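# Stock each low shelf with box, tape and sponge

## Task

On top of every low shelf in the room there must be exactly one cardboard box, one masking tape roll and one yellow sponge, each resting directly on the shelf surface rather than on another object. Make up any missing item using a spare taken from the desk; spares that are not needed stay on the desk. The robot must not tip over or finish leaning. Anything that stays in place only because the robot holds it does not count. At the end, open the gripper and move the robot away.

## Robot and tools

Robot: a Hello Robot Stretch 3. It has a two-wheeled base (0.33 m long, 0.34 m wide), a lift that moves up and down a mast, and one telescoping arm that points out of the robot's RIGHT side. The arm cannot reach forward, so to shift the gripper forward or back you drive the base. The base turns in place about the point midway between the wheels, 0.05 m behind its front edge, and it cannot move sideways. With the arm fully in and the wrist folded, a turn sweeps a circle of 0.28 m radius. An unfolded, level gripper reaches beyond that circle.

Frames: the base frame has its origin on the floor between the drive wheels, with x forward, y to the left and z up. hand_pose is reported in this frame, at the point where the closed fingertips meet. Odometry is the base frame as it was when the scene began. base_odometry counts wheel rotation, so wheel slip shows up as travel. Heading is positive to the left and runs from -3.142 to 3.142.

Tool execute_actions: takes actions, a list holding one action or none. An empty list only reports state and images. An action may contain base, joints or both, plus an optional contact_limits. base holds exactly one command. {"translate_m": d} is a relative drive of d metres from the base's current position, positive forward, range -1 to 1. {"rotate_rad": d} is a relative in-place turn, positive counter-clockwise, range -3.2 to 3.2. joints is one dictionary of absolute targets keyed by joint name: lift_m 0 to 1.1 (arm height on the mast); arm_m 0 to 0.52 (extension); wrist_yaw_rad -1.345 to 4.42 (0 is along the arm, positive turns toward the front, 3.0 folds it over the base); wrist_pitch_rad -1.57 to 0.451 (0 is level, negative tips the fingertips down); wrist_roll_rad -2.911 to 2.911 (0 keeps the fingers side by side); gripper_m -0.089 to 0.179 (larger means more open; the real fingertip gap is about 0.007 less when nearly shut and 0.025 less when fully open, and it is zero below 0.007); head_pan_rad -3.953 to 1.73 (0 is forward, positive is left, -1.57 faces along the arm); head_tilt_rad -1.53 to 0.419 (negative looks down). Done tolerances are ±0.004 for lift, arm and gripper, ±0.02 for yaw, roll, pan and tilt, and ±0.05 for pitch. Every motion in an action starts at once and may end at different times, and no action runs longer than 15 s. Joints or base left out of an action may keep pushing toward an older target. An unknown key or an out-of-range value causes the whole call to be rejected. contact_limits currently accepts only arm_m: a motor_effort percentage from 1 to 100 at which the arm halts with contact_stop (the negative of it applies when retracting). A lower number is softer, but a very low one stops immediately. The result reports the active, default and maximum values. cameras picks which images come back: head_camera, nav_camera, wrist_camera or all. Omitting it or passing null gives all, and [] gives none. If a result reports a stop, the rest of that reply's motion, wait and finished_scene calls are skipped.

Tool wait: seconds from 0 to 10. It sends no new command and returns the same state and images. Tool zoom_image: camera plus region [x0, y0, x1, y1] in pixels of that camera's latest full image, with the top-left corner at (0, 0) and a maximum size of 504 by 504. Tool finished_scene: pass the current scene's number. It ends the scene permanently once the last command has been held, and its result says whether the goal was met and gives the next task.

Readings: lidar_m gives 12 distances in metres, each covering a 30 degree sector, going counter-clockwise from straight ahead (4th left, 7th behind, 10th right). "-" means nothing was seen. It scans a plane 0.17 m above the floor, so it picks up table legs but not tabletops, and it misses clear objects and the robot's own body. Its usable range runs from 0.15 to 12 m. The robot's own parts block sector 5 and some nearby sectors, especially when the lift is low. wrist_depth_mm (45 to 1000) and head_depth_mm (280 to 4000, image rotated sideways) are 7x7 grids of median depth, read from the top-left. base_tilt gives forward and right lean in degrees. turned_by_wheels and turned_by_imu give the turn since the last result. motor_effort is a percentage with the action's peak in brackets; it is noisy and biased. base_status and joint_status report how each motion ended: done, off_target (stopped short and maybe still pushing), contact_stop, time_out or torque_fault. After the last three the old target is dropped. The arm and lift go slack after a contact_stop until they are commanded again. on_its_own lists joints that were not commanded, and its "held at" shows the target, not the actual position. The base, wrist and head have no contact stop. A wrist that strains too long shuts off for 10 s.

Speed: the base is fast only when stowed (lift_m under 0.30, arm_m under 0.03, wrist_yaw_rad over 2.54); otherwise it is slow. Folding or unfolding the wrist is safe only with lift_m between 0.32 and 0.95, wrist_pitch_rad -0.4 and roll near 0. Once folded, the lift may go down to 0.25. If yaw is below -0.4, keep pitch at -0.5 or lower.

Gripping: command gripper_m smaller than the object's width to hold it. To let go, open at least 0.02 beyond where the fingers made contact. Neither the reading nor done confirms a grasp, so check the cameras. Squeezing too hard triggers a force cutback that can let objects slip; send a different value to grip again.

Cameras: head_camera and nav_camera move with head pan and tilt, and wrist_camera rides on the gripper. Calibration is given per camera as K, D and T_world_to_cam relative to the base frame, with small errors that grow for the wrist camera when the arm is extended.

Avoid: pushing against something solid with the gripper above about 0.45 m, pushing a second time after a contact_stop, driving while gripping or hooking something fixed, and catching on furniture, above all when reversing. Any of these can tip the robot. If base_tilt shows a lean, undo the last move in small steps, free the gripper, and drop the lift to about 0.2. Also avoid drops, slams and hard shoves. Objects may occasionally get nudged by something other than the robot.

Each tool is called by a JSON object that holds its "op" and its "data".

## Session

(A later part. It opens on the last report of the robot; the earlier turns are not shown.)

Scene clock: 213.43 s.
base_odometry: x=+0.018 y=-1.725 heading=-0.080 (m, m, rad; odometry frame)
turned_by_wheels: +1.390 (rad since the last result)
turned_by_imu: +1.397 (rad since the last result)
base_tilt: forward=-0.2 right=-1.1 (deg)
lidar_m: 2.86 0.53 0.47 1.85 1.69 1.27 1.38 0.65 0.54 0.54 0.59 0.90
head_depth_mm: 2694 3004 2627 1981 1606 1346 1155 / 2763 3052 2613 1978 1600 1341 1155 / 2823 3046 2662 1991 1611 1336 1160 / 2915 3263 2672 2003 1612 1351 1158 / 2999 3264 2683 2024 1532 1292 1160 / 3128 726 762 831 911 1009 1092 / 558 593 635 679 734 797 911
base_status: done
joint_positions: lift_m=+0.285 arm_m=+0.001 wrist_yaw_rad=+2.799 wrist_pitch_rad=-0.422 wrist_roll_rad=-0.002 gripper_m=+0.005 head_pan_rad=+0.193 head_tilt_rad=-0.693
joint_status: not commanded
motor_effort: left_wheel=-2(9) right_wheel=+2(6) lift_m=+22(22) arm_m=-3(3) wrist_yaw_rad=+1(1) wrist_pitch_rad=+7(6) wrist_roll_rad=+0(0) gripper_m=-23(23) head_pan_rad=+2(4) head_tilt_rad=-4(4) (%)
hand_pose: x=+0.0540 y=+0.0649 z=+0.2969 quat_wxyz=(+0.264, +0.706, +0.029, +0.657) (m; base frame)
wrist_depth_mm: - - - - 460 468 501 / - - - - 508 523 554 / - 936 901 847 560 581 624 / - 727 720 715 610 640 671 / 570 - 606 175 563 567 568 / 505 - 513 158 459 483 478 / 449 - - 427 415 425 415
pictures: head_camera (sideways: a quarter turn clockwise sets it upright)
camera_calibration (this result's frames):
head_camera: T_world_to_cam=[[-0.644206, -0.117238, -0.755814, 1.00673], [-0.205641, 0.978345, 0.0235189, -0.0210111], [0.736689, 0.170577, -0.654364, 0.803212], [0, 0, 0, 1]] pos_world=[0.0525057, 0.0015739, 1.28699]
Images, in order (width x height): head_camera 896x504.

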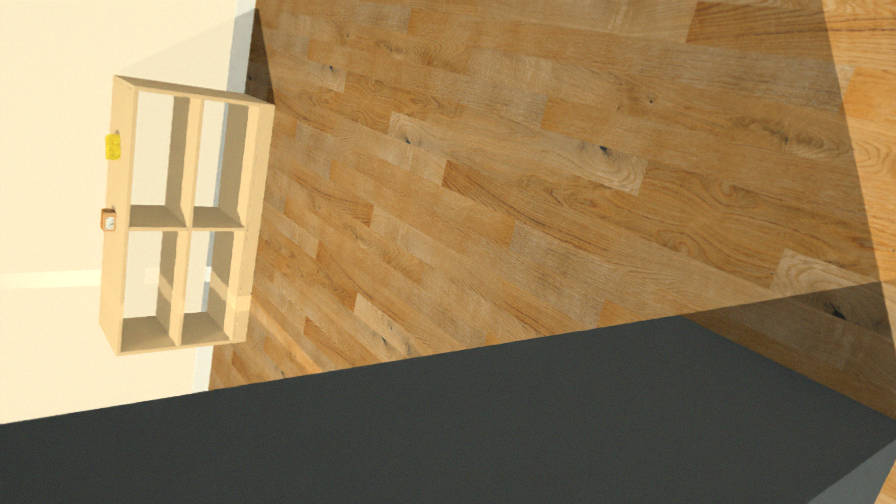

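{"op": "execute_actions", "data": {"actions": [{"base":{"translate_m":1.0},"joints":{"head_pan_rad":1.15,"head_tilt_rad":-0.4}}], "cameras": ["head_camera"]}}

{"op": "execute_actions", "data": {"actions": [{"base":{"rotate_rad":0.51},"joints":{"head_pan_rad":0.85}}], "cameras": []}}

{"op": "execute_actions", "data": {"actions": [{"base":{"translate_m":1.0}}], "cameras": ["head_camera","nav_camera"]}}

Scene clock: 222.20 s.
base_odometry: x=+1.015 y=-1.805 heading=-0.080 (m, m, rad; odometry frame)
turned_by_wheels: +0.000 (rad since the last result)
turned_by_imu: +0.001 (rad since the last result)
base_tilt: forward=-0.3 right=-1.1 (deg)
lidar_m: 1.87 2.02 2.76 1.20 0.42 0.47 1.69 0.85 0.68 0.68 0.74 1.14
head_depth_mm: 2929 3203 3433 3113 2190 1663 1335 / 2879 3110 3285 3105 2219 1678 1341 / 2803 3021 3216 3032 2216 1675 1349 / 2761 2954 3113 2987 2210 1676 1345 / 2660 2873 3044 2990 2187 1673 1350 / 2616 2763 2979 3029 2204 1687 1353 / 2532 2687 2936 3060 2214 1676 1355
base_status: done
joint_positions: lift_m=+0.285 arm_m=+0.001 wrist_yaw_rad=+2.799 wrist_pitch_rad=-0.422 wrist_roll_rad=-0.002 gripper_m=+0.005 head_pan_rad=+1.143 head_tilt_rad=-0.409
joint_status: all done
motor_effort: left_wheel=-3(8) right_wheel=+2(6) lift_m=+21(21) arm_m=-4(4) wrist_yaw_rad=+1(1) wrist_pitch_rad=+6(6) wrist_roll_rad=+0(0) gripper_m=-22(23) head_pan_rad=+3(34) head_tilt_rad=+4(29) (%)
hand_pose: x=+0.0540 y=+0.0649 z=+0.2969 quat_wxyz=(+0.264, +0.706, +0.029, +0.657) (m; base frame)
wrist_depth_mm: - - - - - - - / - - - - - - - / - 868 928 899 877 863 852 / - 723 729 716 694 698 671 / 479 - 618 176 579 569 560 / 446 - 504 159 458 482 477 / 443 - - 424 423 420 416
pictures: head_camera (sideways: a quarter turn clockwise sets it upright)
camera_calibration (this result's frames):
head_camera: T_world_to_cam=[[-0.180668, -0.375585, -0.909008, 1.20366], [-0.917866, 0.396454, 0.018621, -0.0102978], [0.353386, 0.837711, -0.416363, 0.495898], [0, 0, 0, 1]] pos_world=[0.0327669, 0.0407392, 1.3008]
Images, in order (width x height): head_camera 896x504.

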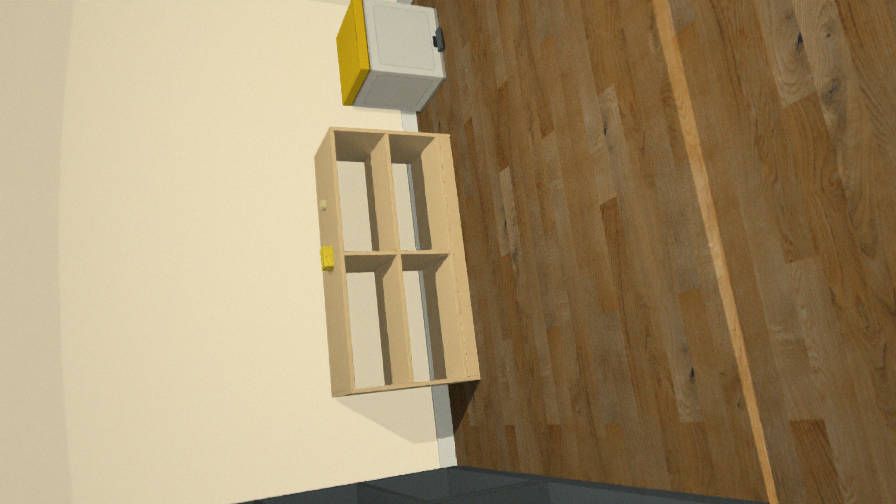

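Scene clock: 223.73 s.
base_odometry: x=+1.015 y=-1.805 heading=+0.430 (m, m, rad; odometry frame)
turned_by_wheels: +0.510 (rad since the last result)
turned_by_imu: +0.512 (rad since the last result)
base_tilt: forward=-0.3 right=-1.1 (deg)
lidar_m: 2.02 2.76 1.20 0.42 0.46 1.74 0.86 0.69 0.68 0.74 1.12 1.87
head_depth_mm: 2681 2854 3115 2984 2167 1677 1342 / 2659 2863 3031 2909 2215 1670 1347 / 2662 2902 3064 3000 2224 1666 1350 / 2652 2837 3032 3047 2193 1679 1342 / 2598 2847 3041 3067 2216 1680 1356 / 1776 1919 2075 2058 1920 1498 1326 / 1412 1055 1116 1204 1265 1071 1242
base_status: done
joint_positions: lift_m=+0.285 arm_m=+0.001 wrist_yaw_rad=+2.799 wrist_pitch_rad=-0.422 wrist_roll_rad=-0.002 gripper_m=+0.005 head_pan_rad=+0.857 head_tilt_rad=-0.408
joint_status: all done
motor_effort: left_wheel=-2(9) right_wheel=+2(5) lift_m=+21(22) arm_m=-3(4) wrist_yaw_rad=+1(1) wrist_pitch_rad=+6(6) wrist_roll_rad=+0(0) gripper_m=-22(23) head_pan_rad=-2(21) head_tilt_rad=+4(4) (%)
hand_pose: x=+0.0540 y=+0.0649 z=+0.2969 quat_wxyz=(+0.264, +0.706, +0.029, +0.657) (m; base frame)
wrist_depth_mm: - 390 - - - - - / - 423 - - - - - / - 459 759 859 883 905 867 / - 506 634 705 703 681 671 / 581 - 576 175 564 558 566 / 491 - 509 158 451 488 484 / 451 - - 426 423 425 412
pictures: none
No camera images: the call's "cameras" was empty. Leave "cameras" out to get every camera's image.

Scene clock: 228.90 s.
base_odometry: x=+1.924 y=-1.389 heading=+0.430 (m, m, rad; odometry frame)
turned_by_wheels: +0.000 (rad since the last result)
turned_by_imu: +0.001 (rad since the last result)
base_tilt: forward=-0.3 right=-1.2 (deg)
lidar_m: 1.32 2.12 2.07 1.85 1.57 1.14 1.63 1.30 1.28 1.39 1.13 1.07
head_depth_mm: 2128 2305 2503 2313 2199 1669 1348 / 2116 2292 2466 2637 2196 1662 1346 / 2110 2277 2443 2532 2203 1669 1356 / 2106 2265 2439 2528 2217 1674 1349 / 2125 2265 2434 2376 2202 1684 1348 / 2103 2222 2415 2548 2227 1688 1349 / 2097 2257 2428 2554 2251 1694 1360
base_status: done
joint_positions: lift_m=+0.285 arm_m=+0.001 wrist_yaw_rad=+2.799 wrist_pitch_rad=-0.422 wrist_roll_rad=-0.002 gripper_m=+0.005 head_pan_rad=+0.857 head_tilt_rad=-0.408
joint_status: not commanded
motor_effort: left_wheel=-2(8) right_wheel=+2(6) lift_m=+21(21) arm_m=-3(3) wrist_yaw_rad=+1(0) wrist_pitch_rad=+7(6) wrist_roll_rad=+0(0) gripper_m=-23(23) head_pan_rad=-3(3) head_tilt_rad=+4(4) (%)
hand_pose: x=+0.0540 y=+0.0649 z=+0.2969 quat_wxyz=(+0.264, +0.706, +0.029, +0.657) (m; base frame)
wrist_depth_mm: - - - - - - - / - - - - - - - / - 931 909 929 893 880 898 / - 717 696 718 720 707 688 / 566 - 608 175 572 579 563 / 501 - 507 158 463 483 478 / 453 - - 426 419 424 418
pictures: head_camera (sideways: a quarter turn clockwise sets it upright), nav_camera (sideways: a quarter turn counterclockwise sets it upright)
camera_calibration (this result's frames):
head_camera: T_world_to_cam=[[-0.278874, -0.308901, -0.90929, 1.20463], [-0.768764, 0.639262, 0.0186073, -0.0111896], [0.575527, 0.704219, -0.415746, 0.493739], [0, 0, 0, 1]] pos_world=[0.0431764, 0.0315629, 1.30083]
nav_camera: T_world_to_cam=[[0.265094, 0.353576, 0.897056, -1.1329], [0.777945, -0.628084, 0.0176653, 0.0209527], [0.569672, 0.693177, -0.441564, 0.528283], [0, 0, 0, 1]] pos_world=[-0.0169238, 0.0475317, 1.24917]
Images, in order (width x height): head_camera 896x504, nav_camera 672x504.

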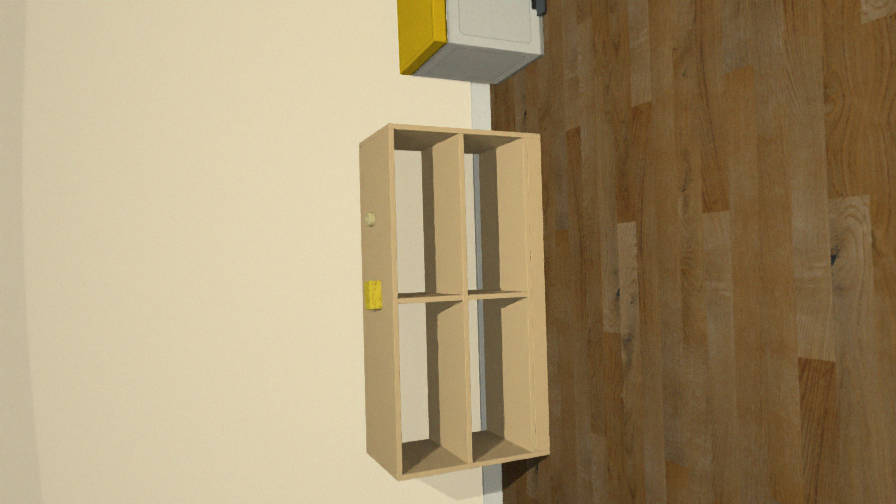

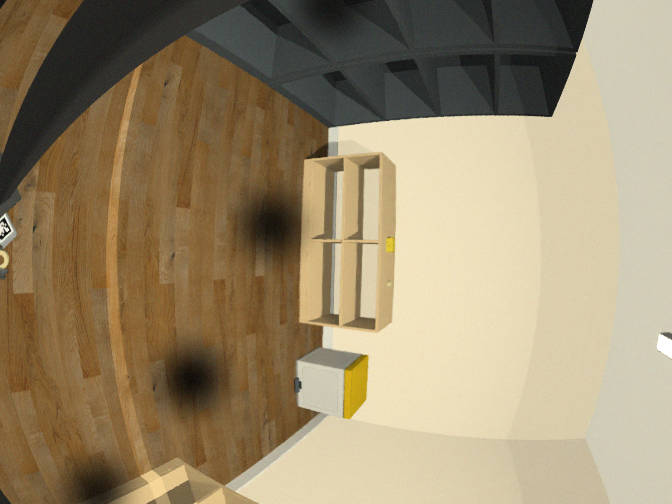

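{"op": "execute_actions", "data": {"actions": [{"base":{"translate_m":0.77},"joints":{"head_pan_rad":-1.57,"head_tilt_rad":-0.9}}], "cameras": []}}

{"op": "execute_actions", "data": {"actions": [{"base":{"rotate_rad":0.91},"joints":{"lift_m":0.725,"wrist_yaw_rad":0.8}}], "cameras": ["head_camera"]}}

{"op": "execute_actions", "data": {"actions": [{"joints":{"wrist_yaw_rad":0.0,"wrist_pitch_rad":-0.7,"arm_m":0.28}}], "cameras": ["head_camera","wrist_camera"]}}

Scene clock: 237.37 s.
base_odometry: x=+2.624 y=-1.068 heading=+0.429 (m, m, rad; odometry frame)
turned_by_wheels: +0.000 (rad since the last result)
turned_by_imu: +0.000 (rad since the last result)
base_tilt: forward=-0.2 right=-1.1 (deg)
lidar_m: 0.55 1.40 1.57 1.75 2.19 1.72 1.88 1.76 1.75 0.95 0.50 0.85
head_depth_mm: 1621 1842 1936 1644 1404 1231 1095 / 1594 1921 1944 1635 1410 1228 1133 / 1357 1609 1122 1485 1411 1237 - / 1180 1322 1021 1233 1363 1240 1096 / 1045 1172 984 921 1101 1223 1107 / 939 1063 1030 862 982 1172 1107 / 852 948 1009 840 776 941 1074
base_status: done
joint_positions: lift_m=+0.285 arm_m=+0.001 wrist_yaw_rad=+2.799 wrist_pitch_rad=-0.422 wrist_roll_rad=-0.002 gripper_m=+0.005 head_pan_rad=-1.563 head_tilt_rad=-0.890
joint_status: all done
motor_effort: left_wheel=-2(6) right_wheel=+2(6) lift_m=+22(21) arm_m=-3(3) wrist_yaw_rad=+1(2) wrist_pitch_rad=+6(7) wrist_roll_rad=+0(0) gripper_m=-23(23) head_pan_rad=-2(34) head_tilt_rad=-6(38) (%)
hand_pose: x=+0.0539 y=+0.0649 z=+0.2969 quat_wxyz=(+0.264, +0.706, +0.029, +0.657) (m; base frame)
wrist_depth_mm: - - - - - - - / - - - - - - - / - 945 899 893 910 866 859 / - 731 703 714 701 699 689 / 561 - 608 176 578 579 565 / 492 - 507 158 464 483 472 / 446 - - 424 422 424 418
pictures: none
No camera images: the call's "cameras" was empty. Leave "cameras" out to get every camera's image.

Scene clock: 242.20 s.
base_odometry: x=+2.624 y=-1.068 heading=+1.339 (m, m, rad; odometry frame)
turned_by_wheels: +0.910 (rad since the last result)
turned_by_imu: +0.915 (rad since the last result)
base_tilt: forward=-0.3 right=-1.1 (deg)
lidar_m: 1.56 1.75 1.99 1.72 2.24 1.82 1.75 0.95 0.50 0.85 0.55 1.19
head_depth_mm: 734 856 973 832 984 - - / 734 859 982 844 1008 - 1118 / 736 858 985 854 1009 - 1119 / 736 864 981 858 1009 - 1121 / 735 865 990 856 786 1208 1109 / 742 865 988 864 790 1217 1105 / 739 870 1018 867 918 1244 1112
base_status: done
joint_positions: lift_m=+0.725 arm_m=+0.001 wrist_yaw_rad=+0.802 wrist_pitch_rad=-0.422 wrist_roll_rad=-0.002 gripper_m=+0.005 head_pan_rad=-1.563 head_tilt_rad=-0.890
joint_status: all done
motor_effort: left_wheel=-3(9) right_wheel=+1(5) lift_m=+27(28) arm_m=-3(3) wrist_yaw_rad=+0(3) wrist_pitch_rad=+6(6) wrist_roll_rad=+0(0) gripper_m=-23(22) head_pan_rad=-3(2) head_tilt_rad=-6(6) (%)
hand_pose: x=+0.1394 y=-0.3018 z=+0.7368 quat_wxyz=(+0.695, +0.406, -0.578, +0.134) (m; base frame)
wrist_depth_mm: - - - 805 643 542 464 / - - - 894 681 571 481 / - - - - 538 535 489 / - - - 440 418 415 408 / - - - 177 340 337 335 / - - - 166 567 286 286 / 858 877 899 706 525 491 248
pictures: head_camera (sideways: a quarter turn clockwise sets it upright)
camera_calibration (this result's frames):
head_camera: T_world_to_cam=[[0.00260351, 0.790152, -0.612905, 0.816562], [0.999526, 0.0167412, 0.0258284, -0.031363], [0.0306691, -0.612682, -0.789734, 0.983569], [0, 0, 0, 1]] pos_world=[-0.000942997, -0.0420673, 1.27804]
Images, in order (width x height): head_camera 896x504.

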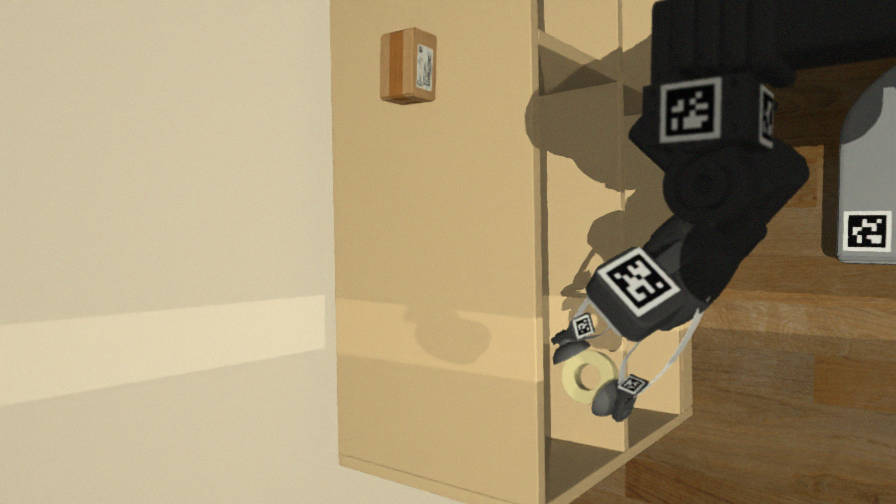

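Scene clock: 245.47 s.
base_odometry: x=+2.624 y=-1.068 heading=+1.339 (m, m, rad; odometry frame)
turned_by_wheels: +0.000 (rad since the last result)
turned_by_imu: +0.000 (rad since the last result)
base_tilt: forward=-0.3 right=-1.1 (deg)
lidar_m: 1.56 1.75 1.99 1.72 2.24 1.82 1.74 0.95 0.50 0.85 0.55 1.19
head_depth_mm: 728 858 973 850 - - - / 734 860 981 814 1006 1215 1113 / 732 861 982 818 1006 1217 1124 / 737 859 985 838 1013 1217 1118 / 738 866 987 860 1017 1222 1108 / 739 867 987 861 1013 1223 1105 / 742 872 1019 862 921 1246 1109
base_status: not commanded
joint_positions: lift_m=+0.725 arm_m=+0.280 wrist_yaw_rad=+0.000 wrist_pitch_rad=-0.714 wrist_roll_rad=-0.002 gripper_m=+0.005 head_pan_rad=-1.563 head_tilt_rad=-0.890
joint_status: all done
motor_effort: left_wheel=-2(2) right_wheel=+2(2) lift_m=+26(27) arm_m=+2(0) wrist_yaw_rad=+0(4) wrist_pitch_rad=+4(7) wrist_roll_rad=+0(0) gripper_m=-23(23) head_pan_rad=-2(3) head_tilt_rad=-6(6) (%)
hand_pose: x=-0.0215 y=-0.6026 z=+0.6777 quat_wxyz=(+0.663, +0.247, -0.662, -0.247) (m; base frame)
wrist_depth_mm: 330 336 328 331 328 332 326 / 373 381 379 367 370 368 353 / 322 317 314 310 309 302 298 / 280 279 274 273 270 267 210 / 251 246 250 176 238 238 190 / 223 221 223 167 210 214 205 / 204 202 199 199 197 196 194
pictures: head_camera (sideways: a quarter turn clockwise sets it upright), wrist_camera
camera_calibration (this result's frames):
head_camera: T_world_to_cam=[[0.00260341, 0.790152, -0.612905, 0.816562], [0.999526, 0.0167413, 0.0258284, -0.031363], [0.0306692, -0.612682, -0.789734, 0.983569], [0, 0, 0, 1]] pos_world=[-0.000942992, -0.0420673, 1.27804]
wrist_camera: T_world_to_cam=[[-0.999359, -0.0208765, -0.0290687, -0.00579409], [0.00129117, 0.790676, -0.612233, 0.920827], [0.0357652, -0.611879, -0.790143, 0.335581], [0, 0, 0, 1]] pos_world=[-0.0189815, -0.522862, 0.828749]
Images, in order (width x height): head_camera 896x504, wrist_camera 644x364.

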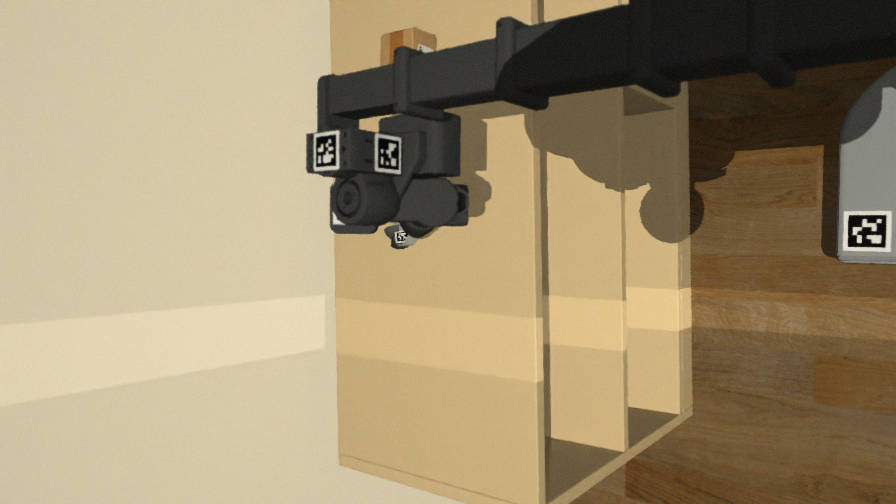

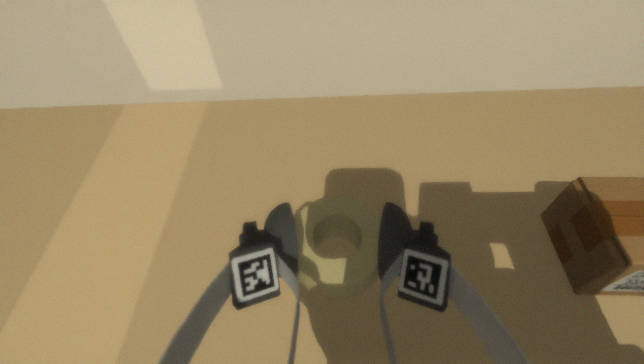

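{"op": "execute_actions", "data": {"actions": [{"joints":{"lift_m":0.684}}], "cameras": []}}

{"op": "execute_actions", "data": {"actions": [{"joints":{"gripper_m":0.1}}], "cameras": ["wrist_camera"]}}

{"op": "execute_actions", "data": {"actions": [{"joints":{"arm_m":0.0,"wrist_pitch_rad":-0.4}}], "cameras": ["wrist_camera"]}}

Scene clock: 250.47 s.
base_odometry: x=+2.624 y=-1.068 heading=+1.339 (m, m, rad; odometry frame)
turned_by_wheels: +0.000 (rad since the last result)
turned_by_imu: +0.000 (rad since the last result)
base_tilt: forward=-0.2 right=-1.2 (deg)
lidar_m: 1.56 1.75 2.00 1.72 2.25 1.82 1.75 0.95 0.50 0.85 0.55 1.20
head_depth_mm: 734 855 976 843 1020 - - / 734 860 988 - 1001 1206 1115 / 735 862 993 - 1011 1218 1128 / 733 863 984 858 1012 1217 1119 / 737 864 986 862 1015 1221 1107 / 739 865 989 862 1018 1218 1109 / 741 867 1017 866 921 1241 1105
base_status: not commanded
joint_positions: lift_m=+0.684 arm_m=+0.280 wrist_yaw_rad=+0.000 wrist_pitch_rad=-0.714 wrist_roll_rad=-0.002 gripper_m=+0.005 head_pan_rad=-1.563 head_tilt_rad=-0.890
joint_status: all done
motor_effort: left_wheel=-3(2) right_wheel=+2(2) lift_m=+21(24) arm_m=+2(1) wrist_yaw_rad=-1(0) wrist_pitch_rad=+4(4) wrist_roll_rad=+0(0) gripper_m=-23(22) head_pan_rad=-2(4) head_tilt_rad=-6(6) (%)
hand_pose: x=-0.0215 y=-0.6025 z=+0.6368 quat_wxyz=(+0.663, +0.248, -0.661, -0.247) (m; base frame)
wrist_depth_mm: 330 330 329 331 331 329 326 / 306 303 299 295 290 285 282 / 262 258 256 252 250 249 242 / 228 226 224 221 221 216 189 / 202 198 203 176 194 193 183 / 181 180 179 167 170 174 172 / 165 164 163 161 161 159 158
pictures: none
No camera images: the call's "cameras" was empty. Leave "cameras" out to get every camera's image.

Scene clock: 251.90 s.
base_odometry: x=+2.624 y=-1.068 heading=+1.339 (m, m, rad; odometry frame)
turned_by_wheels: +0.000 (rad since the last result)
turned_by_imu: +0.000 (rad since the last result)
base_tilt: forward=-0.2 right=-1.1 (deg)
lidar_m: 1.56 1.75 2.00 1.72 2.24 1.81 1.74 0.95 0.50 0.85 0.55 1.20
head_depth_mm: 733 858 980 846 1022 - - / 736 862 990 - 1007 1199 1110 / 733 863 991 - 1010 1212 1130 / 736 866 983 859 1008 1221 1124 / 737 864 987 860 1016 1220 1100 / 738 865 987 865 1018 1221 1105 / 738 871 1017 863 922 1249 1106
base_status: not commanded
joint_positions: lift_m=+0.684 arm_m=+0.280 wrist_yaw_rad=+0.000 wrist_pitch_rad=-0.714 wrist_roll_rad=-0.002 gripper_m=+0.100 head_pan_rad=-1.563 head_tilt_rad=-0.890
joint_status: all done
motor_effort: left_wheel=-3(2) right_wheel=+2(2) lift_m=+21(21) arm_m=+1(2) wrist_yaw_rad=-1(0) wrist_pitch_rad=+4(4) wrist_roll_rad=+0(0) gripper_m=+0(97) head_pan_rad=-2(2) head_tilt_rad=-6(6) (%)
hand_pose: x=-0.0215 y=-0.6025 z=+0.6368 quat_wxyz=(+0.663, +0.248, -0.661, -0.247) (m; base frame)
wrist_depth_mm: 325 334 328 326 329 326 326 / 308 300 300 290 290 282 283 / 262 260 256 254 250 248 245 / 226 226 222 221 219 217 189 / 201 199 202 177 196 195 184 / 182 181 174 167 174 177 172 / 164 165 164 161 161 159 159
pictures: wrist_camera
camera_calibration (this result's frames):
wrist_camera: T_world_to_cam=[[-0.999359, -0.0208585, -0.02908, -0.00696251], [0.00129253, 0.791014, -0.611796, 0.895648], [0.0357638, -0.611442, -0.790481, 0.303825], [0, 0, 0, 1]] pos_world=[-0.0189816, -0.522845, 0.78792]
Images, in order (width x height): wrist_camera 644x364.

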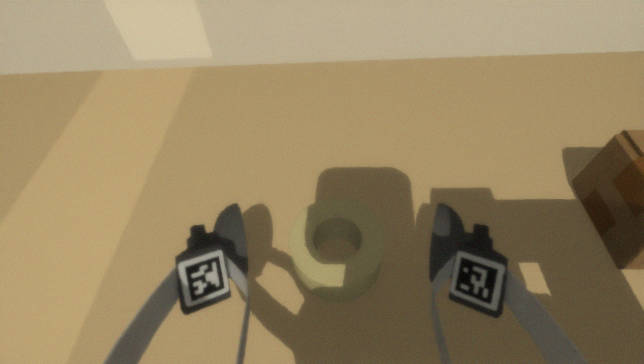

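Scene clock: 255.17 s.
base_odometry: x=+2.624 y=-1.068 heading=+1.339 (m, m, rad; odometry frame)
turned_by_wheels: +0.000 (rad since the last result)
turned_by_imu: +0.000 (rad since the last result)
base_tilt: forward=-0.2 right=-1.1 (deg)
lidar_m: 1.56 1.75 2.00 1.72 2.23 1.82 1.75 0.95 0.50 0.85 0.55 1.19
head_depth_mm: 733 862 979 833 985 1217 - / 734 859 981 847 1005 1209 - / 735 862 981 852 996 - - / 738 861 984 856 1009 1216 1122 / 737 863 987 857 1016 1222 1106 / 740 866 990 861 1019 1221 1106 / 741 869 1019 866 924 1249 1107
base_status: not commanded
joint_positions: lift_m=+0.684 arm_m=+0.001 wrist_yaw_rad=+0.000 wrist_pitch_rad=-0.420 wrist_roll_rad=-0.002 gripper_m=+0.100 head_pan_rad=-1.563 head_tilt_rad=-0.890
joint_status: all done
motor_effort: left_wheel=-3(2) right_wheel=+2(2) lift_m=+22(22) arm_m=-3(5) wrist_yaw_rad=-1(0) wrist_pitch_rad=+6(6) wrist_roll_rad=+0(0) gripper_m=+0(0) head_pan_rad=-2(2) head_tilt_rad=-6(6) (%)
hand_pose: x=-0.0214 y=-0.3701 z=+0.6964 quat_wxyz=(+0.692, +0.148, -0.691, -0.147) (m; base frame)
wrist_depth_mm: 543 552 543 548 550 539 536 / 599 606 590 586 577 573 584 / 626 467 463 456 450 384 434 / 361 364 365 359 351 347 343 / 300 294 300 290 287 294 282 / 411 527 539 533 539 340 523 / 421 479 492 481 480 422 472
pictures: wrist_camera
camera_calibration (this result's frames):
wrist_camera: T_world_to_cam=[[-0.999351, -0.028643, -0.0218439, -0.0082402], [0.00120126, 0.579569, -0.814922, 0.8115], [0.0360019, -0.814419, -0.579159, 0.270706], [0, 0, 0, 1]] pos_world=[-0.0189556, -0.250088, 0.817911]
Images, in order (width x height): wrist_camera 644x364.

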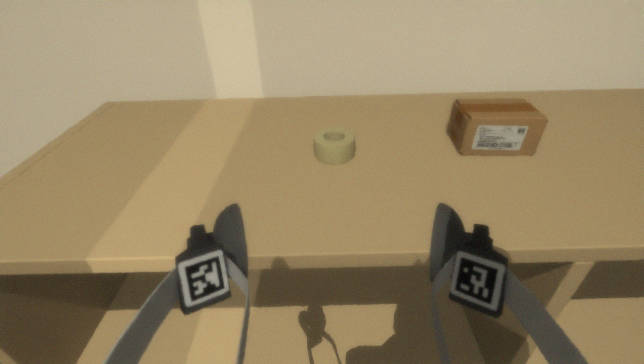

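{"op": "execute_actions", "data": {"actions": [{"base":{"rotate_rad":-0.91},"joints":{"wrist_yaw_rad":2.8,"lift_m":0.285,"gripper_m":0.04,"head_pan_rad":-3.3,"head_tilt_rad":-0.7}}], "cameras": []}}

{"op": "execute_actions", "data": {"actions": [{"base":{"translate_m":-1.0}}], "cameras": []}}

{"op": "execute_actions", "data": {"actions": [{"base":{"translate_m":-0.85}}], "cameras": ["nav_camera"]}}

Scene clock: 266.70 s.
base_odometry: x=+2.624 y=-1.068 heading=+0.429 (m, m, rad; odometry frame)
turned_by_wheels: -0.910 (rad since the last result)
turned_by_imu: -0.916 (rad since the last result)
base_tilt: forward=-0.2 right=-1.1 (deg)
lidar_m: 0.55 1.40 1.57 1.76 2.19 1.72 1.87 1.76 1.75 0.95 0.50 0.85
head_depth_mm: 1746 1984 2249 1952 1590 1332 1152 / 1824 2036 2315 1967 1584 1335 1150 / 1706 1936 2226 1966 1587 1338 1180 / 2996 3308 2606 1973 1600 1331 1160 / 2574 2854 2611 1998 1609 1343 1158 / 2254 2442 2518 1979 1619 1347 1157 / 1984 2178 2308 2010 1605 1354 1163
base_status: done
joint_positions: lift_m=+0.285 arm_m=+0.001 wrist_yaw_rad=+2.798 wrist_pitch_rad=-0.419 wrist_roll_rad=-0.002 gripper_m=+0.040 head_pan_rad=-3.293 head_tilt_rad=-0.705
joint_status: all done
motor_effort: left_wheel=+3(7) right_wheel=-2(4) lift_m=+21(23) arm_m=-3(4) wrist_yaw_rad=+1(3) wrist_pitch_rad=+6(6) wrist_roll_rad=+0(0) gripper_m=+0(99) head_pan_rad=-3(34) head_tilt_rad=+2(22) (%)
hand_pose: x=+0.0542 y=+0.0652 z=+0.2976 quat_wxyz=(+0.263, +0.706, +0.027, +0.657) (m; base frame)
wrist_depth_mm: - - - - - - - / - - - - - - - / - 953 929 897 882 877 867 / - 731 719 706 695 685 698 / 590 598 593 569 600 574 576 / 498 - 508 495 - 481 475 / 447 - - 424 423 419 418
pictures: none
No camera images: the call's "cameras" was empty. Leave "cameras" out to get every camera's image.

Scene clock: 271.70 s.
base_odometry: x=+1.715 y=-1.485 heading=+0.430 (m, m, rad; odometry frame)
turned_by_wheels: +0.000 (rad since the last result)
turned_by_imu: +0.000 (rad since the last result)
base_tilt: forward=-0.2 right=-1.1 (deg)
lidar_m: 1.55 2.31 2.27 1.17 1.15 0.94 1.45 1.16 1.15 1.24 1.27 1.28
head_depth_mm: 2632 2884 1069 1151 1497 1335 1151 / 2761 3126 2556 1963 1474 1334 1152 / 2351 2690 2591 1971 1599 1347 1178 / 1949 2155 2378 1984 1603 1346 1167 / 1687 1857 2078 1999 1591 1348 1158 / 1458 1587 1748 1859 1614 1344 1163 / 1299 1396 1516 1658 1615 1353 1161
base_status: done
joint_positions: lift_m=+0.285 arm_m=+0.001 wrist_yaw_rad=+2.799 wrist_pitch_rad=-0.419 wrist_roll_rad=-0.002 gripper_m=+0.040 head_pan_rad=-3.293 head_tilt_rad=-0.704
joint_status: not commanded
motor_effort: left_wheel=+3(8) right_wheel=-2(6) lift_m=+22(21) arm_m=-3(4) wrist_yaw_rad=+2(1) wrist_pitch_rad=+6(6) wrist_roll_rad=+0(0) gripper_m=+0(0) head_pan_rad=-3(3) head_tilt_rad=+2(2) (%)
hand_pose: x=+0.0541 y=+0.0653 z=+0.2976 quat_wxyz=(+0.263, +0.706, +0.027, +0.657) (m; base frame)
wrist_depth_mm: - - - - - - - / - - - - - - - / - 930 905 879 896 892 882 / - 733 720 721 700 694 679 / 590 608 589 588 598 569 554 / 497 - 516 488 - 481 486 / 452 - - 425 426 419 417
pictures: none
No camera images: the call's "cameras" was empty. Leave "cameras" out to get every camera's image.

Scene clock: 276.37 s.
base_odometry: x=+0.942 y=-1.839 heading=+0.430 (m, m, rad; odometry frame)
turned_by_wheels: +0.000 (rad since the last result)
turned_by_imu: +0.000 (rad since the last result)
base_tilt: forward=-0.3 right=-1.2 (deg)
lidar_m: 2.10 2.82 1.22 0.41 0.54 1.62 0.80 0.64 0.63 0.68 1.04 1.94
head_depth_mm: 2051 2318 2469 1969 1583 1340 1150 / 1587 1911 2289 1971 1596 1342 1151 / 1252 1451 1704 1899 1597 1333 1178 / 1060 1204 1373 1609 1598 1344 1163 / 910 1009 1124 1271 1465 1338 1164 / 790 864 953 1056 1191 1289 1160 / 702 759 826 903 995 1108 1140
base_status: done
joint_positions: lift_m=+0.285 arm_m=+0.001 wrist_yaw_rad=+2.799 wrist_pitch_rad=-0.419 wrist_roll_rad=-0.002 gripper_m=+0.040 head_pan_rad=-3.293 head_tilt_rad=-0.704
joint_status: not commanded
motor_effort: left_wheel=+3(7) right_wheel=-2(6) lift_m=+21(21) arm_m=-4(3) wrist_yaw_rad=+1(1) wrist_pitch_rad=+5(6) wrist_roll_rad=+0(0) gripper_m=-1(0) head_pan_rad=-2(2) head_tilt_rad=+2(2) (%)
hand_pose: x=+0.0541 y=+0.0653 z=+0.2976 quat_wxyz=(+0.263, +0.706, +0.027, +0.657) (m; base frame)
wrist_depth_mm: - 416 - - - - - / - 461 896 - - - - / - 504 504 866 922 888 901 / - 588 557 706 700 708 687 / 587 612 580 586 585 568 573 / 499 - 520 487 - 486 477 / 443 - - 426 427 421 414
pictures: nav_camera (sideways: a quarter turn counterclockwise sets it upright)
camera_calibration (this result's frames):
nav_camera: T_world_to_cam=[[-0.680217, 0.0723784, 0.729428, -0.908583], [0.113011, 0.99357, 0.00679874, 0.0391606], [-0.724246, 0.0870582, -0.684024, 0.851613], [0, 0, 0, 1]] pos_world=[-0.00568197, -0.0472869, 1.245]
Images, in order (width x height): nav_camera 672x504.

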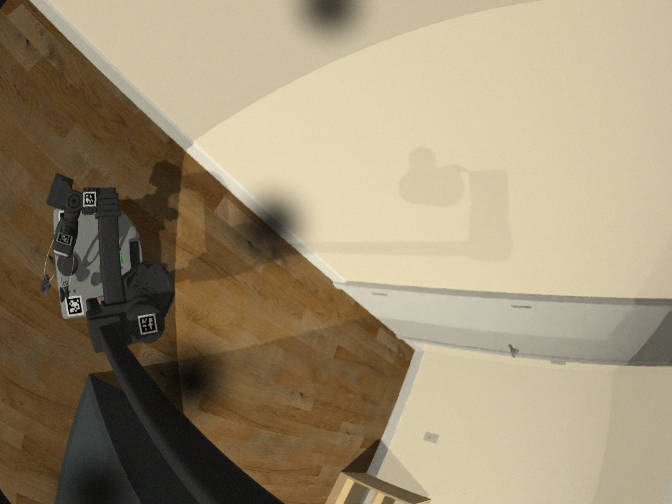

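{"op": "execute_actions", "data": {"actions": [{"base":{"rotate_rad":-0.62}}], "cameras": []}}

{"op": "execute_actions", "data": {"actions": [{"base":{"translate_m":-1.0}}], "cameras": []}}

{"op": "execute_actions", "data": {"actions": [{"base":{"rotate_rad":-1.46}}], "cameras": ["head_camera"]}}

Scene clock: 284.70 s.
base_odometry: x=+0.942 y=-1.839 heading=-0.190 (m, m, rad; odometry frame)
turned_by_wheels: -0.620 (rad since the last result)
turned_by_imu: -0.622 (rad since the last result)
base_tilt: forward=-0.2 right=-1.1 (deg)
lidar_m: 1.94 2.09 2.82 1.23 0.42 0.48 2.12 0.87 0.65 0.63 0.66 0.93
head_depth_mm: 2171 2270 777 801 830 867 905 / 2147 2300 2375 1957 1513 1249 1127 / 2115 2300 2440 1968 1607 1338 1173 / 2104 2368 2572 1986 1605 1342 1171 / 2080 2387 2580 1989 1603 1347 1158 / 2061 2342 2507 2001 1608 1352 1159 / 2047 2277 2309 1927 1615 1355 1165
base_status: done
joint_positions: lift_m=+0.285 arm_m=+0.001 wrist_yaw_rad=+2.799 wrist_pitch_rad=-0.419 wrist_roll_rad=-0.002 gripper_m=+0.040 head_pan_rad=-3.293 head_tilt_rad=-0.704
joint_status: not commanded
motor_effort: left_wheel=+3(10) right_wheel=-2(5) lift_m=+22(22) arm_m=-3(4) wrist_yaw_rad=+1(1) wrist_pitch_rad=+6(5) wrist_roll_rad=+0(0) gripper_m=+0(0) head_pan_rad=-2(2) head_tilt_rad=+2(2) (%)
hand_pose: x=+0.0541 y=+0.0653 z=+0.2976 quat_wxyz=(+0.263, +0.706, +0.027, +0.657) (m; base frame)
wrist_depth_mm: - - - - - - - / - - - - - - - / - 897 930 911 890 850 892 / - 733 731 710 706 705 685 / 397 606 588 574 587 563 563 / 443 - 509 492 - 484 469 / 448 - - 426 423 418 417
pictures: none
No camera images: the call's "cameras" was empty. Leave "cameras" out to get every camera's image.

Scene clock: 289.70 s.
base_odometry: x=-0.040 y=-1.650 heading=-0.190 (m, m, rad; odometry frame)
turned_by_wheels: +0.000 (rad since the last result)
turned_by_imu: +0.000 (rad since the last result)
base_tilt: forward=-0.2 right=-1.2 (deg)
lidar_m: 2.66 0.49 0.46 1.28 1.53 1.17 1.44 0.80 0.61 0.60 0.63 0.88
head_depth_mm: 1260 1429 1404 1497 1577 1336 1144 / 1248 1423 1606 1780 1589 1337 1150 / 1239 1402 1622 1852 1604 1343 1172 / 1226 1389 1600 1820 1601 1340 1171 / 1217 1373 1578 1809 1599 1350 1159 / 1208 1352 1567 1816 1614 1346 1161 / 1194 1347 1545 1797 1612 1344 1159
base_status: done
joint_positions: lift_m=+0.285 arm_m=+0.001 wrist_yaw_rad=+2.799 wrist_pitch_rad=-0.419 wrist_roll_rad=-0.002 gripper_m=+0.040 head_pan_rad=-3.293 head_tilt_rad=-0.704
joint_status: not commanded
motor_effort: left_wheel=+3(8) right_wheel=-2(6) lift_m=+22(21) arm_m=-4(3) wrist_yaw_rad=+0(2) wrist_pitch_rad=+6(6) wrist_roll_rad=+0(0) gripper_m=-1(1) head_pan_rad=-2(2) head_tilt_rad=+2(1) (%)
hand_pose: x=+0.0541 y=+0.0653 z=+0.2976 quat_wxyz=(+0.263, +0.706, +0.028, +0.657) (m; base frame)
wrist_depth_mm: - - - 880 466 453 496 / - - - 991 501 493 555 / - 932 906 841 545 561 635 / - 728 710 707 601 629 659 / 596 597 603 571 593 580 549 / 496 - 515 489 - 481 481 / 448 - - 430 419 407 415
pictures: none
No camera images: the call's "cameras" was empty. Leave "cameras" out to get every camera's image.

Scene clock: 291.90 s.
base_odometry: x=-0.040 y=-1.650 heading=-1.650 (m, m, rad; odometry frame)
turned_by_wheels: -1.460 (rad since the last result)
turned_by_imu: -1.466 (rad since the last result)
base_tilt: forward=-0.2 right=-1.0 (deg)
lidar_m: 0.60 0.65 1.01 2.93 0.46 0.49 2.59 1.53 1.17 1.44 0.72 0.61
head_depth_mm: 901 901 903 908 906 912 981 / 1415 1420 1416 1420 1431 1280 1147 / 2546 2950 2487 1972 1593 1329 1176 / 2564 3051 2591 1983 1595 1345 1165 / 2751 3073 2613 1985 1599 1344 1154 / 2733 2916 2610 1990 1611 1349 1169 / 2747 3086 2637 1990 1611 1349 1164
base_status: done
joint_positions: lift_m=+0.285 arm_m=+0.001 wrist_yaw_rad=+2.799 wrist_pitch_rad=-0.419 wrist_roll_rad=-0.002 gripper_m=+0.040 head_pan_rad=-3.294 head_tilt_rad=-0.704
joint_status: not commanded
motor_effort: left_wheel=+3(11) right_wheel=-2(5) lift_m=+22(21) arm_m=-4(3) wrist_yaw_rad=+1(0) wrist_pitch_rad=+6(5) wrist_roll_rad=+0(0) gripper_m=-1(1) head_pan_rad=-3(3) head_tilt_rad=+2(2) (%)
hand_pose: x=+0.0541 y=+0.0653 z=+0.2976 quat_wxyz=(+0.263, +0.706, +0.028, +0.657) (m; base frame)
wrist_depth_mm: - - - - - 771 563 / - - - - - 799 574 / - 959 937 884 907 792 571 / - 717 713 713 699 693 584 / 484 597 575 580 590 568 543 / 483 - 517 489 - 485 481 / 445 - - 432 422 427 416
pictures: head_camera (sideways: a quarter turn clockwise sets it upright)
camera_calibration (this result's frames):
head_camera: T_world_to_cam=[[0.654242, -0.108793, -0.748419, 0.989175], [-0.137576, -0.990208, 0.0236758, -0.0216303], [-0.743667, 0.0874749, -0.662803, 0.823219], [0, 0, 0, 1]] pos_world=[-0.0379358, 0.0141858, 1.28646]
Images, in order (width x height): head_camera 896x504.

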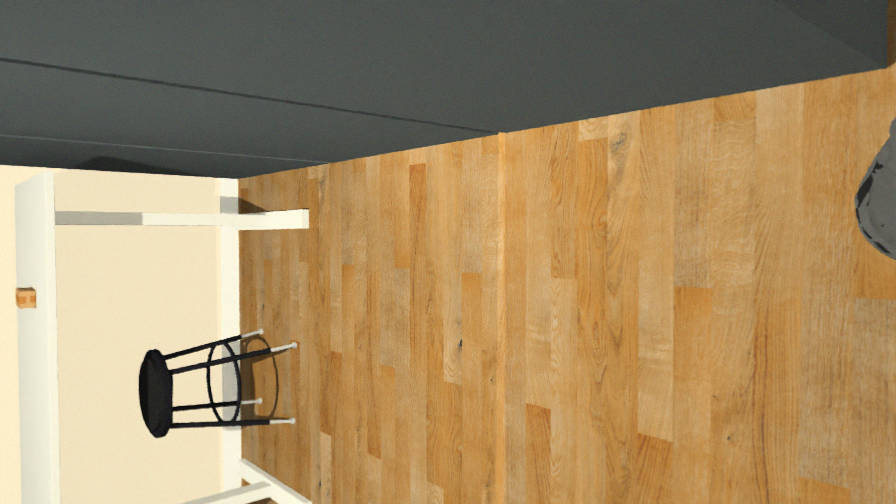

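{"op": "execute_actions", "data": {"actions": [{"base":{"translate_m":-1.0}}], "cameras": []}}

{"op": "execute_actions", "data": {"actions": [{"base":{"translate_m":-0.7},"joints":{"head_tilt_rad":-0.55}}], "cameras": ["head_camera"]}}

Scene clock: 298.93 s.
base_odometry: x=+0.039 y=-0.653 heading=-1.650 (m, m, rad; odometry frame)
turned_by_wheels: +0.000 (rad since the last result)
turned_by_imu: +0.000 (rad since the last result)
base_tilt: forward=-0.2 right=-1.1 (deg)
lidar_m: 1.56 0.54 0.44 0.43 0.48 0.73 1.60 1.15 0.90 1.08 0.99 1.58
head_depth_mm: 1364 1369 1367 1372 1377 1284 1149 / 1737 2013 2153 1897 1595 1334 1152 / 1772 2038 2300 1979 1600 1338 1174 / 1766 2106 2395 1996 1602 1339 1174 / 1777 2099 2371 1989 1609 1345 1156 / 1770 2079 2101 1983 1619 1341 1162 / 1786 2111 2349 1997 1619 1349 1159
base_status: done
joint_positions: lift_m=+0.285 arm_m=+0.001 wrist_yaw_rad=+2.799 wrist_pitch_rad=-0.419 wrist_roll_rad=-0.002 gripper_m=+0.040 head_pan_rad=-3.294 head_tilt_rad=-0.704
joint_status: not commanded
motor_effort: left_wheel=+3(8) right_wheel=-2(5) lift_m=+21(21) arm_m=-3(3) wrist_yaw_rad=+1(1) wrist_pitch_rad=+5(5) wrist_roll_rad=+0(0) gripper_m=+0(0) head_pan_rad=-2(1) head_tilt_rad=+2(2) (%)
hand_pose: x=+0.0541 y=+0.0653 z=+0.2976 quat_wxyz=(+0.263, +0.706, +0.028, +0.657) (m; base frame)
wrist_depth_mm: - 404 432 437 453 482 498 / - 434 468 480 501 530 575 / - 481 507 531 559 586 776 / - 514 555 604 619 661 682 / 553 569 584 570 596 564 563 / 507 - 510 497 - 486 490 / 442 - - 427 420 418 413
pictures: none
No camera images: the call's "cameras" was empty. Leave "cameras" out to get every camera's image.

Scene clock: 303.03 s.
base_odometry: x=+0.094 y=+0.045 heading=-1.650 (m, m, rad; odometry frame)
turned_by_wheels: +0.000 (rad since the last result)
turned_by_imu: +0.000 (rad since the last result)
base_tilt: forward=-0.2 right=-1.1 (deg)
lidar_m: 1.36 0.67 0.54 0.54 0.59 0.90 0.90 1.04 1.20 0.77 0.94 1.38
head_depth_mm: 1232 1339 936 1492 1704 1449 1221 / 1229 1343 942 1687 1655 1436 1229 / 1236 1343 935 1718 1841 1465 1228 / 1233 1347 944 1719 1826 1481 1231 / 1234 1349 953 1695 1789 1474 1238 / 1249 1345 962 1273 1694 1490 1237 / 1240 1354 966 1276 1257 1440 1244
base_status: done
joint_positions: lift_m=+0.285 arm_m=+0.001 wrist_yaw_rad=+2.799 wrist_pitch_rad=-0.419 wrist_roll_rad=-0.002 gripper_m=+0.040 head_pan_rad=-3.294 head_tilt_rad=-0.556
joint_status: all done
motor_effort: left_wheel=+3(8) right_wheel=-2(6) lift_m=+21(22) arm_m=-4(3) wrist_yaw_rad=+0(2) wrist_pitch_rad=+6(5) wrist_roll_rad=+0(0) gripper_m=+0(1) head_pan_rad=-2(2) head_tilt_rad=+3(20) (%)
hand_pose: x=+0.0541 y=+0.0653 z=+0.2976 quat_wxyz=(+0.263, +0.706, +0.028, +0.657) (m; base frame)
wrist_depth_mm: - 490 506 531 562 595 614 / - 522 562 583 622 647 678 / - 586 609 638 689 717 766 / - 637 656 656 703 695 686 / 580 597 601 583 587 565 567 / 508 - 504 489 - 485 484 / 443 - - 433 428 421 420
pictures: head_camera (sideways: a quarter turn clockwise sets it upright)
camera_calibration (this result's frames):
head_camera: T_world_to_cam=[[0.538101, -0.0910145, -0.837952, 1.1066], [-0.13428, -0.990713, 0.0213771, -0.018662], [-0.832115, 0.101017, -0.545325, 0.670931], [0, 0, 0, 1]] pos_world=[-0.0396756, 0.0144522, 1.29355]
Images, in order (width x height): head_camera 896x504.

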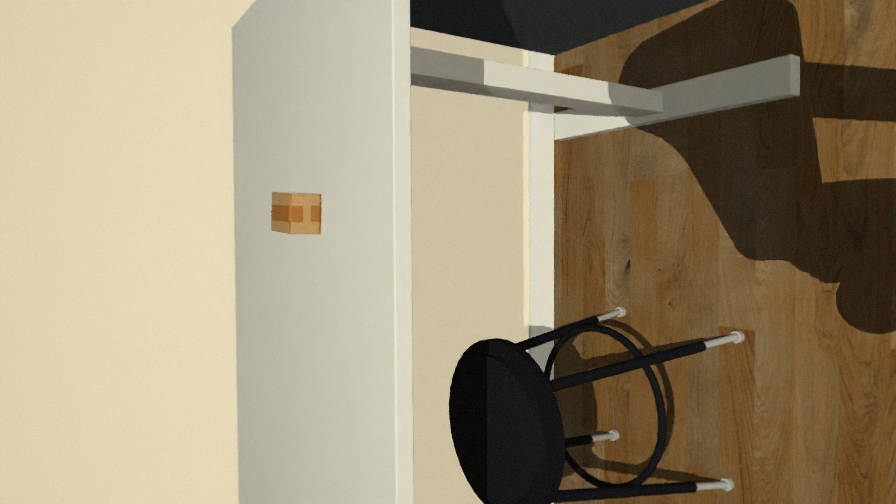

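{"op": "execute_actions", "data": {"actions": [{"base":{"translate_m":-0.3},"joints":{"lift_m":0.7,"wrist_yaw_rad":0.0}}], "cameras": []}}

{"op": "execute_actions", "data": {"actions": [{"base":{"rotate_rad":-1.805},"joints":{"lift_m":1.07,"wrist_pitch_rad":-0.7,"gripper_m":0.14,"head_pan_rad":-1.6}}], "cameras": ["wrist_camera"]}}

{"op": "execute_actions", "data": {"actions": [{"joints":{"arm_m":0.26,"lift_m":1.05}}], "cameras": ["wrist_camera"]}}

Scene clock: 315.13 s.
base_odometry: x=+0.118 y=+0.344 heading=-1.649 (m, m, rad; odometry frame)
turned_by_wheels: +0.000 (rad since the last result)
turned_by_imu: +0.000 (rad since the last result)
base_tilt: forward=-0.2 right=-1.2 (deg)
lidar_m: 1.47 0.73 0.59 0.58 0.64 0.82 0.61 0.77 1.15 0.76 1.10 1.61
head_depth_mm: 975 1076 934 636 540 1184 - / 979 1082 945 640 540 1461 - / 979 1082 948 643 543 1471 - / 982 1092 954 644 545 1478 - / 984 1089 958 647 547 1404 1209 / 983 1084 962 649 548 1005 1212 / 985 1091 972 653 550 921 1207
base_status: done
joint_positions: lift_m=+0.700 arm_m=+0.001 wrist_yaw_rad=+0.001 wrist_pitch_rad=-0.419 wrist_roll_rad=-0.002 gripper_m=+0.040 head_pan_rad=-3.294 head_tilt_rad=-0.555
joint_status: all done
motor_effort: left_wheel=+3(8) right_wheel=-2(6) lift_m=+26(27) arm_m=-4(3) wrist_yaw_rad=-2(4) wrist_pitch_rad=+5(5) wrist_roll_rad=+0(0) gripper_m=-1(0) head_pan_rad=-2(2) head_tilt_rad=+3(3) (%)
hand_pose: x=-0.0212 y=-0.3703 z=+0.7124 quat_wxyz=(+0.693, +0.148, -0.691, -0.147) (m; base frame)
wrist_depth_mm: 934 879 833 795 780 752 727 / 708 696 687 870 862 801 755 / 790 948 623 957 940 869 851 / 795 847 812 - - - 915 / - - 731 - - - - / 990 946 899 952 - 960 995 / 854 866 862 846 829 836 802
pictures: none
No camera images: the call's "cameras" was empty. Leave "cameras" out to get every camera's image.

Scene clock: 319.33 s.
base_odometry: x=+0.118 y=+0.344 heading=+2.829 (m, m, rad; odometry frame)
turned_by_wheels: -1.805 (rad since the last result)
turned_by_imu: -1.818 (rad since the last result)
base_tilt: forward=-0.3 right=-1.2 (deg)
lidar_m: 1.14 0.76 1.10 2.54 0.91 0.62 0.58 0.59 0.77 1.18 0.61 0.78
head_depth_mm: 1007 1087 - - - - 1166 / 1001 1074 - - - - - / 995 1063 - - - - 1177 / 980 1074 1021 602 523 1481 1231 / 970 1074 962 649 545 1475 1233 / 965 1062 959 650 528 1409 1180 / 955 1046 969 653 510 903 1237
base_status: done
joint_positions: lift_m=+1.070 arm_m=+0.001 wrist_yaw_rad=+0.001 wrist_pitch_rad=-0.711 wrist_roll_rad=-0.002 gripper_m=+0.140 head_pan_rad=-1.607 head_tilt_rad=-0.555
joint_status: all done
motor_effort: left_wheel=+3(8) right_wheel=-2(5) lift_m=+26(27) arm_m=-4(4) wrist_yaw_rad=-1(2) wrist_pitch_rad=+3(5) wrist_roll_rad=+0(0) gripper_m=+0(100) head_pan_rad=+3(34) head_tilt_rad=+2(3) (%)
hand_pose: x=-0.0214 y=-0.3243 z=+1.0231 quat_wxyz=(+0.664, +0.247, -0.662, -0.246) (m; base frame)
wrist_depth_mm: 463 463 451 421 435 439 428 / 386 382 380 375 369 363 358 / 330 327 323 316 318 314 311 / 288 286 284 286 288 290 294 / - 702 - - - 876 619 / - - - - - - 597 / - - - - - 965 607
pictures: wrist_camera
camera_calibration (this result's frames):
wrist_camera: T_world_to_cam=[[-0.999344, -0.0216719, -0.0290223, 0.00988052], [0.000716303, 0.789274, -0.614041, 0.913684], [0.036214, -0.613659, -0.78874, 0.776751], [0, 0, 0, 1]] pos_world=[-0.0189097, -0.244272, 1.17398]
Images, in order (width x height): wrist_camera 644x364.

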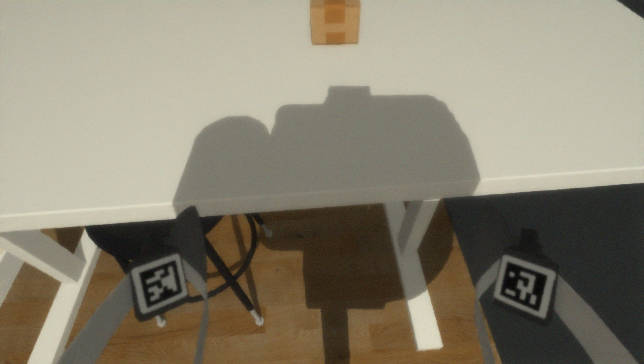

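Scene clock: 322.47 s.
base_odometry: x=+0.118 y=+0.344 heading=+2.829 (m, m, rad; odometry frame)
turned_by_wheels: +0.000 (rad since the last result)
turned_by_imu: +0.000 (rad since the last result)
base_tilt: forward=-0.2 right=-1.0 (deg)
lidar_m: 1.14 0.76 1.10 2.54 0.91 0.62 0.58 0.59 0.76 1.18 0.61 0.78
head_depth_mm: 1003 - 877 637 539 1409 1221 / 986 - 830 639 541 1282 1215 / 987 - - 614 542 1472 1233 / 982 1081 953 630 523 1474 1233 / 971 1073 951 634 526 1472 1239 / 963 1063 963 649 528 1410 1184 / 957 1055 969 652 509 903 1245
base_status: not commanded
joint_positions: lift_m=+1.050 arm_m=+0.260 wrist_yaw_rad=+0.000 wrist_pitch_rad=-0.712 wrist_roll_rad=-0.002 gripper_m=+0.140 head_pan_rad=-1.607 head_tilt_rad=-0.555
joint_status: all done
motor_effort: left_wheel=+3(3) right_wheel=-2(2) lift_m=+23(23) arm_m=+1(3) wrist_yaw_rad=-1(1) wrist_pitch_rad=+3(3) wrist_roll_rad=+0(0) gripper_m=+0(0) head_pan_rad=+4(3) head_tilt_rad=+3(3) (%)
hand_pose: x=-0.0215 y=-0.5828 z=+1.0031 quat_wxyz=(+0.664, +0.247, -0.662, -0.247) (m; base frame)
wrist_depth_mm: 420 416 418 405 396 393 387 / 349 346 345 328 332 328 325 / 301 296 295 218 286 283 282 / 261 259 256 224 250 250 248 / 233 232 230 228 223 226 220 / 208 211 206 204 202 - 200 / 194 187 187 185 183 183 182
pictures: wrist_camera
camera_calibration (this result's frames):
wrist_camera: T_world_to_cam=[[-0.99936, -0.0209076, -0.0290392, 0.00402949], [0.00130069, 0.789781, -0.613388, 1.10513], [0.0357591, -0.613033, -0.789248, 0.603259], [0, 0, 0, 1]] pos_world=[-0.0189825, -0.50291, 1.15411]
Images, in order (width x height): wrist_camera 644x364.

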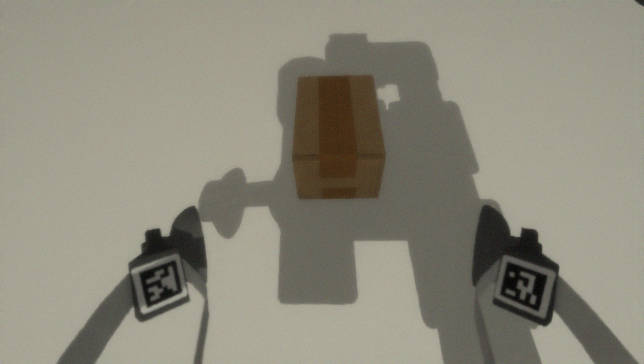

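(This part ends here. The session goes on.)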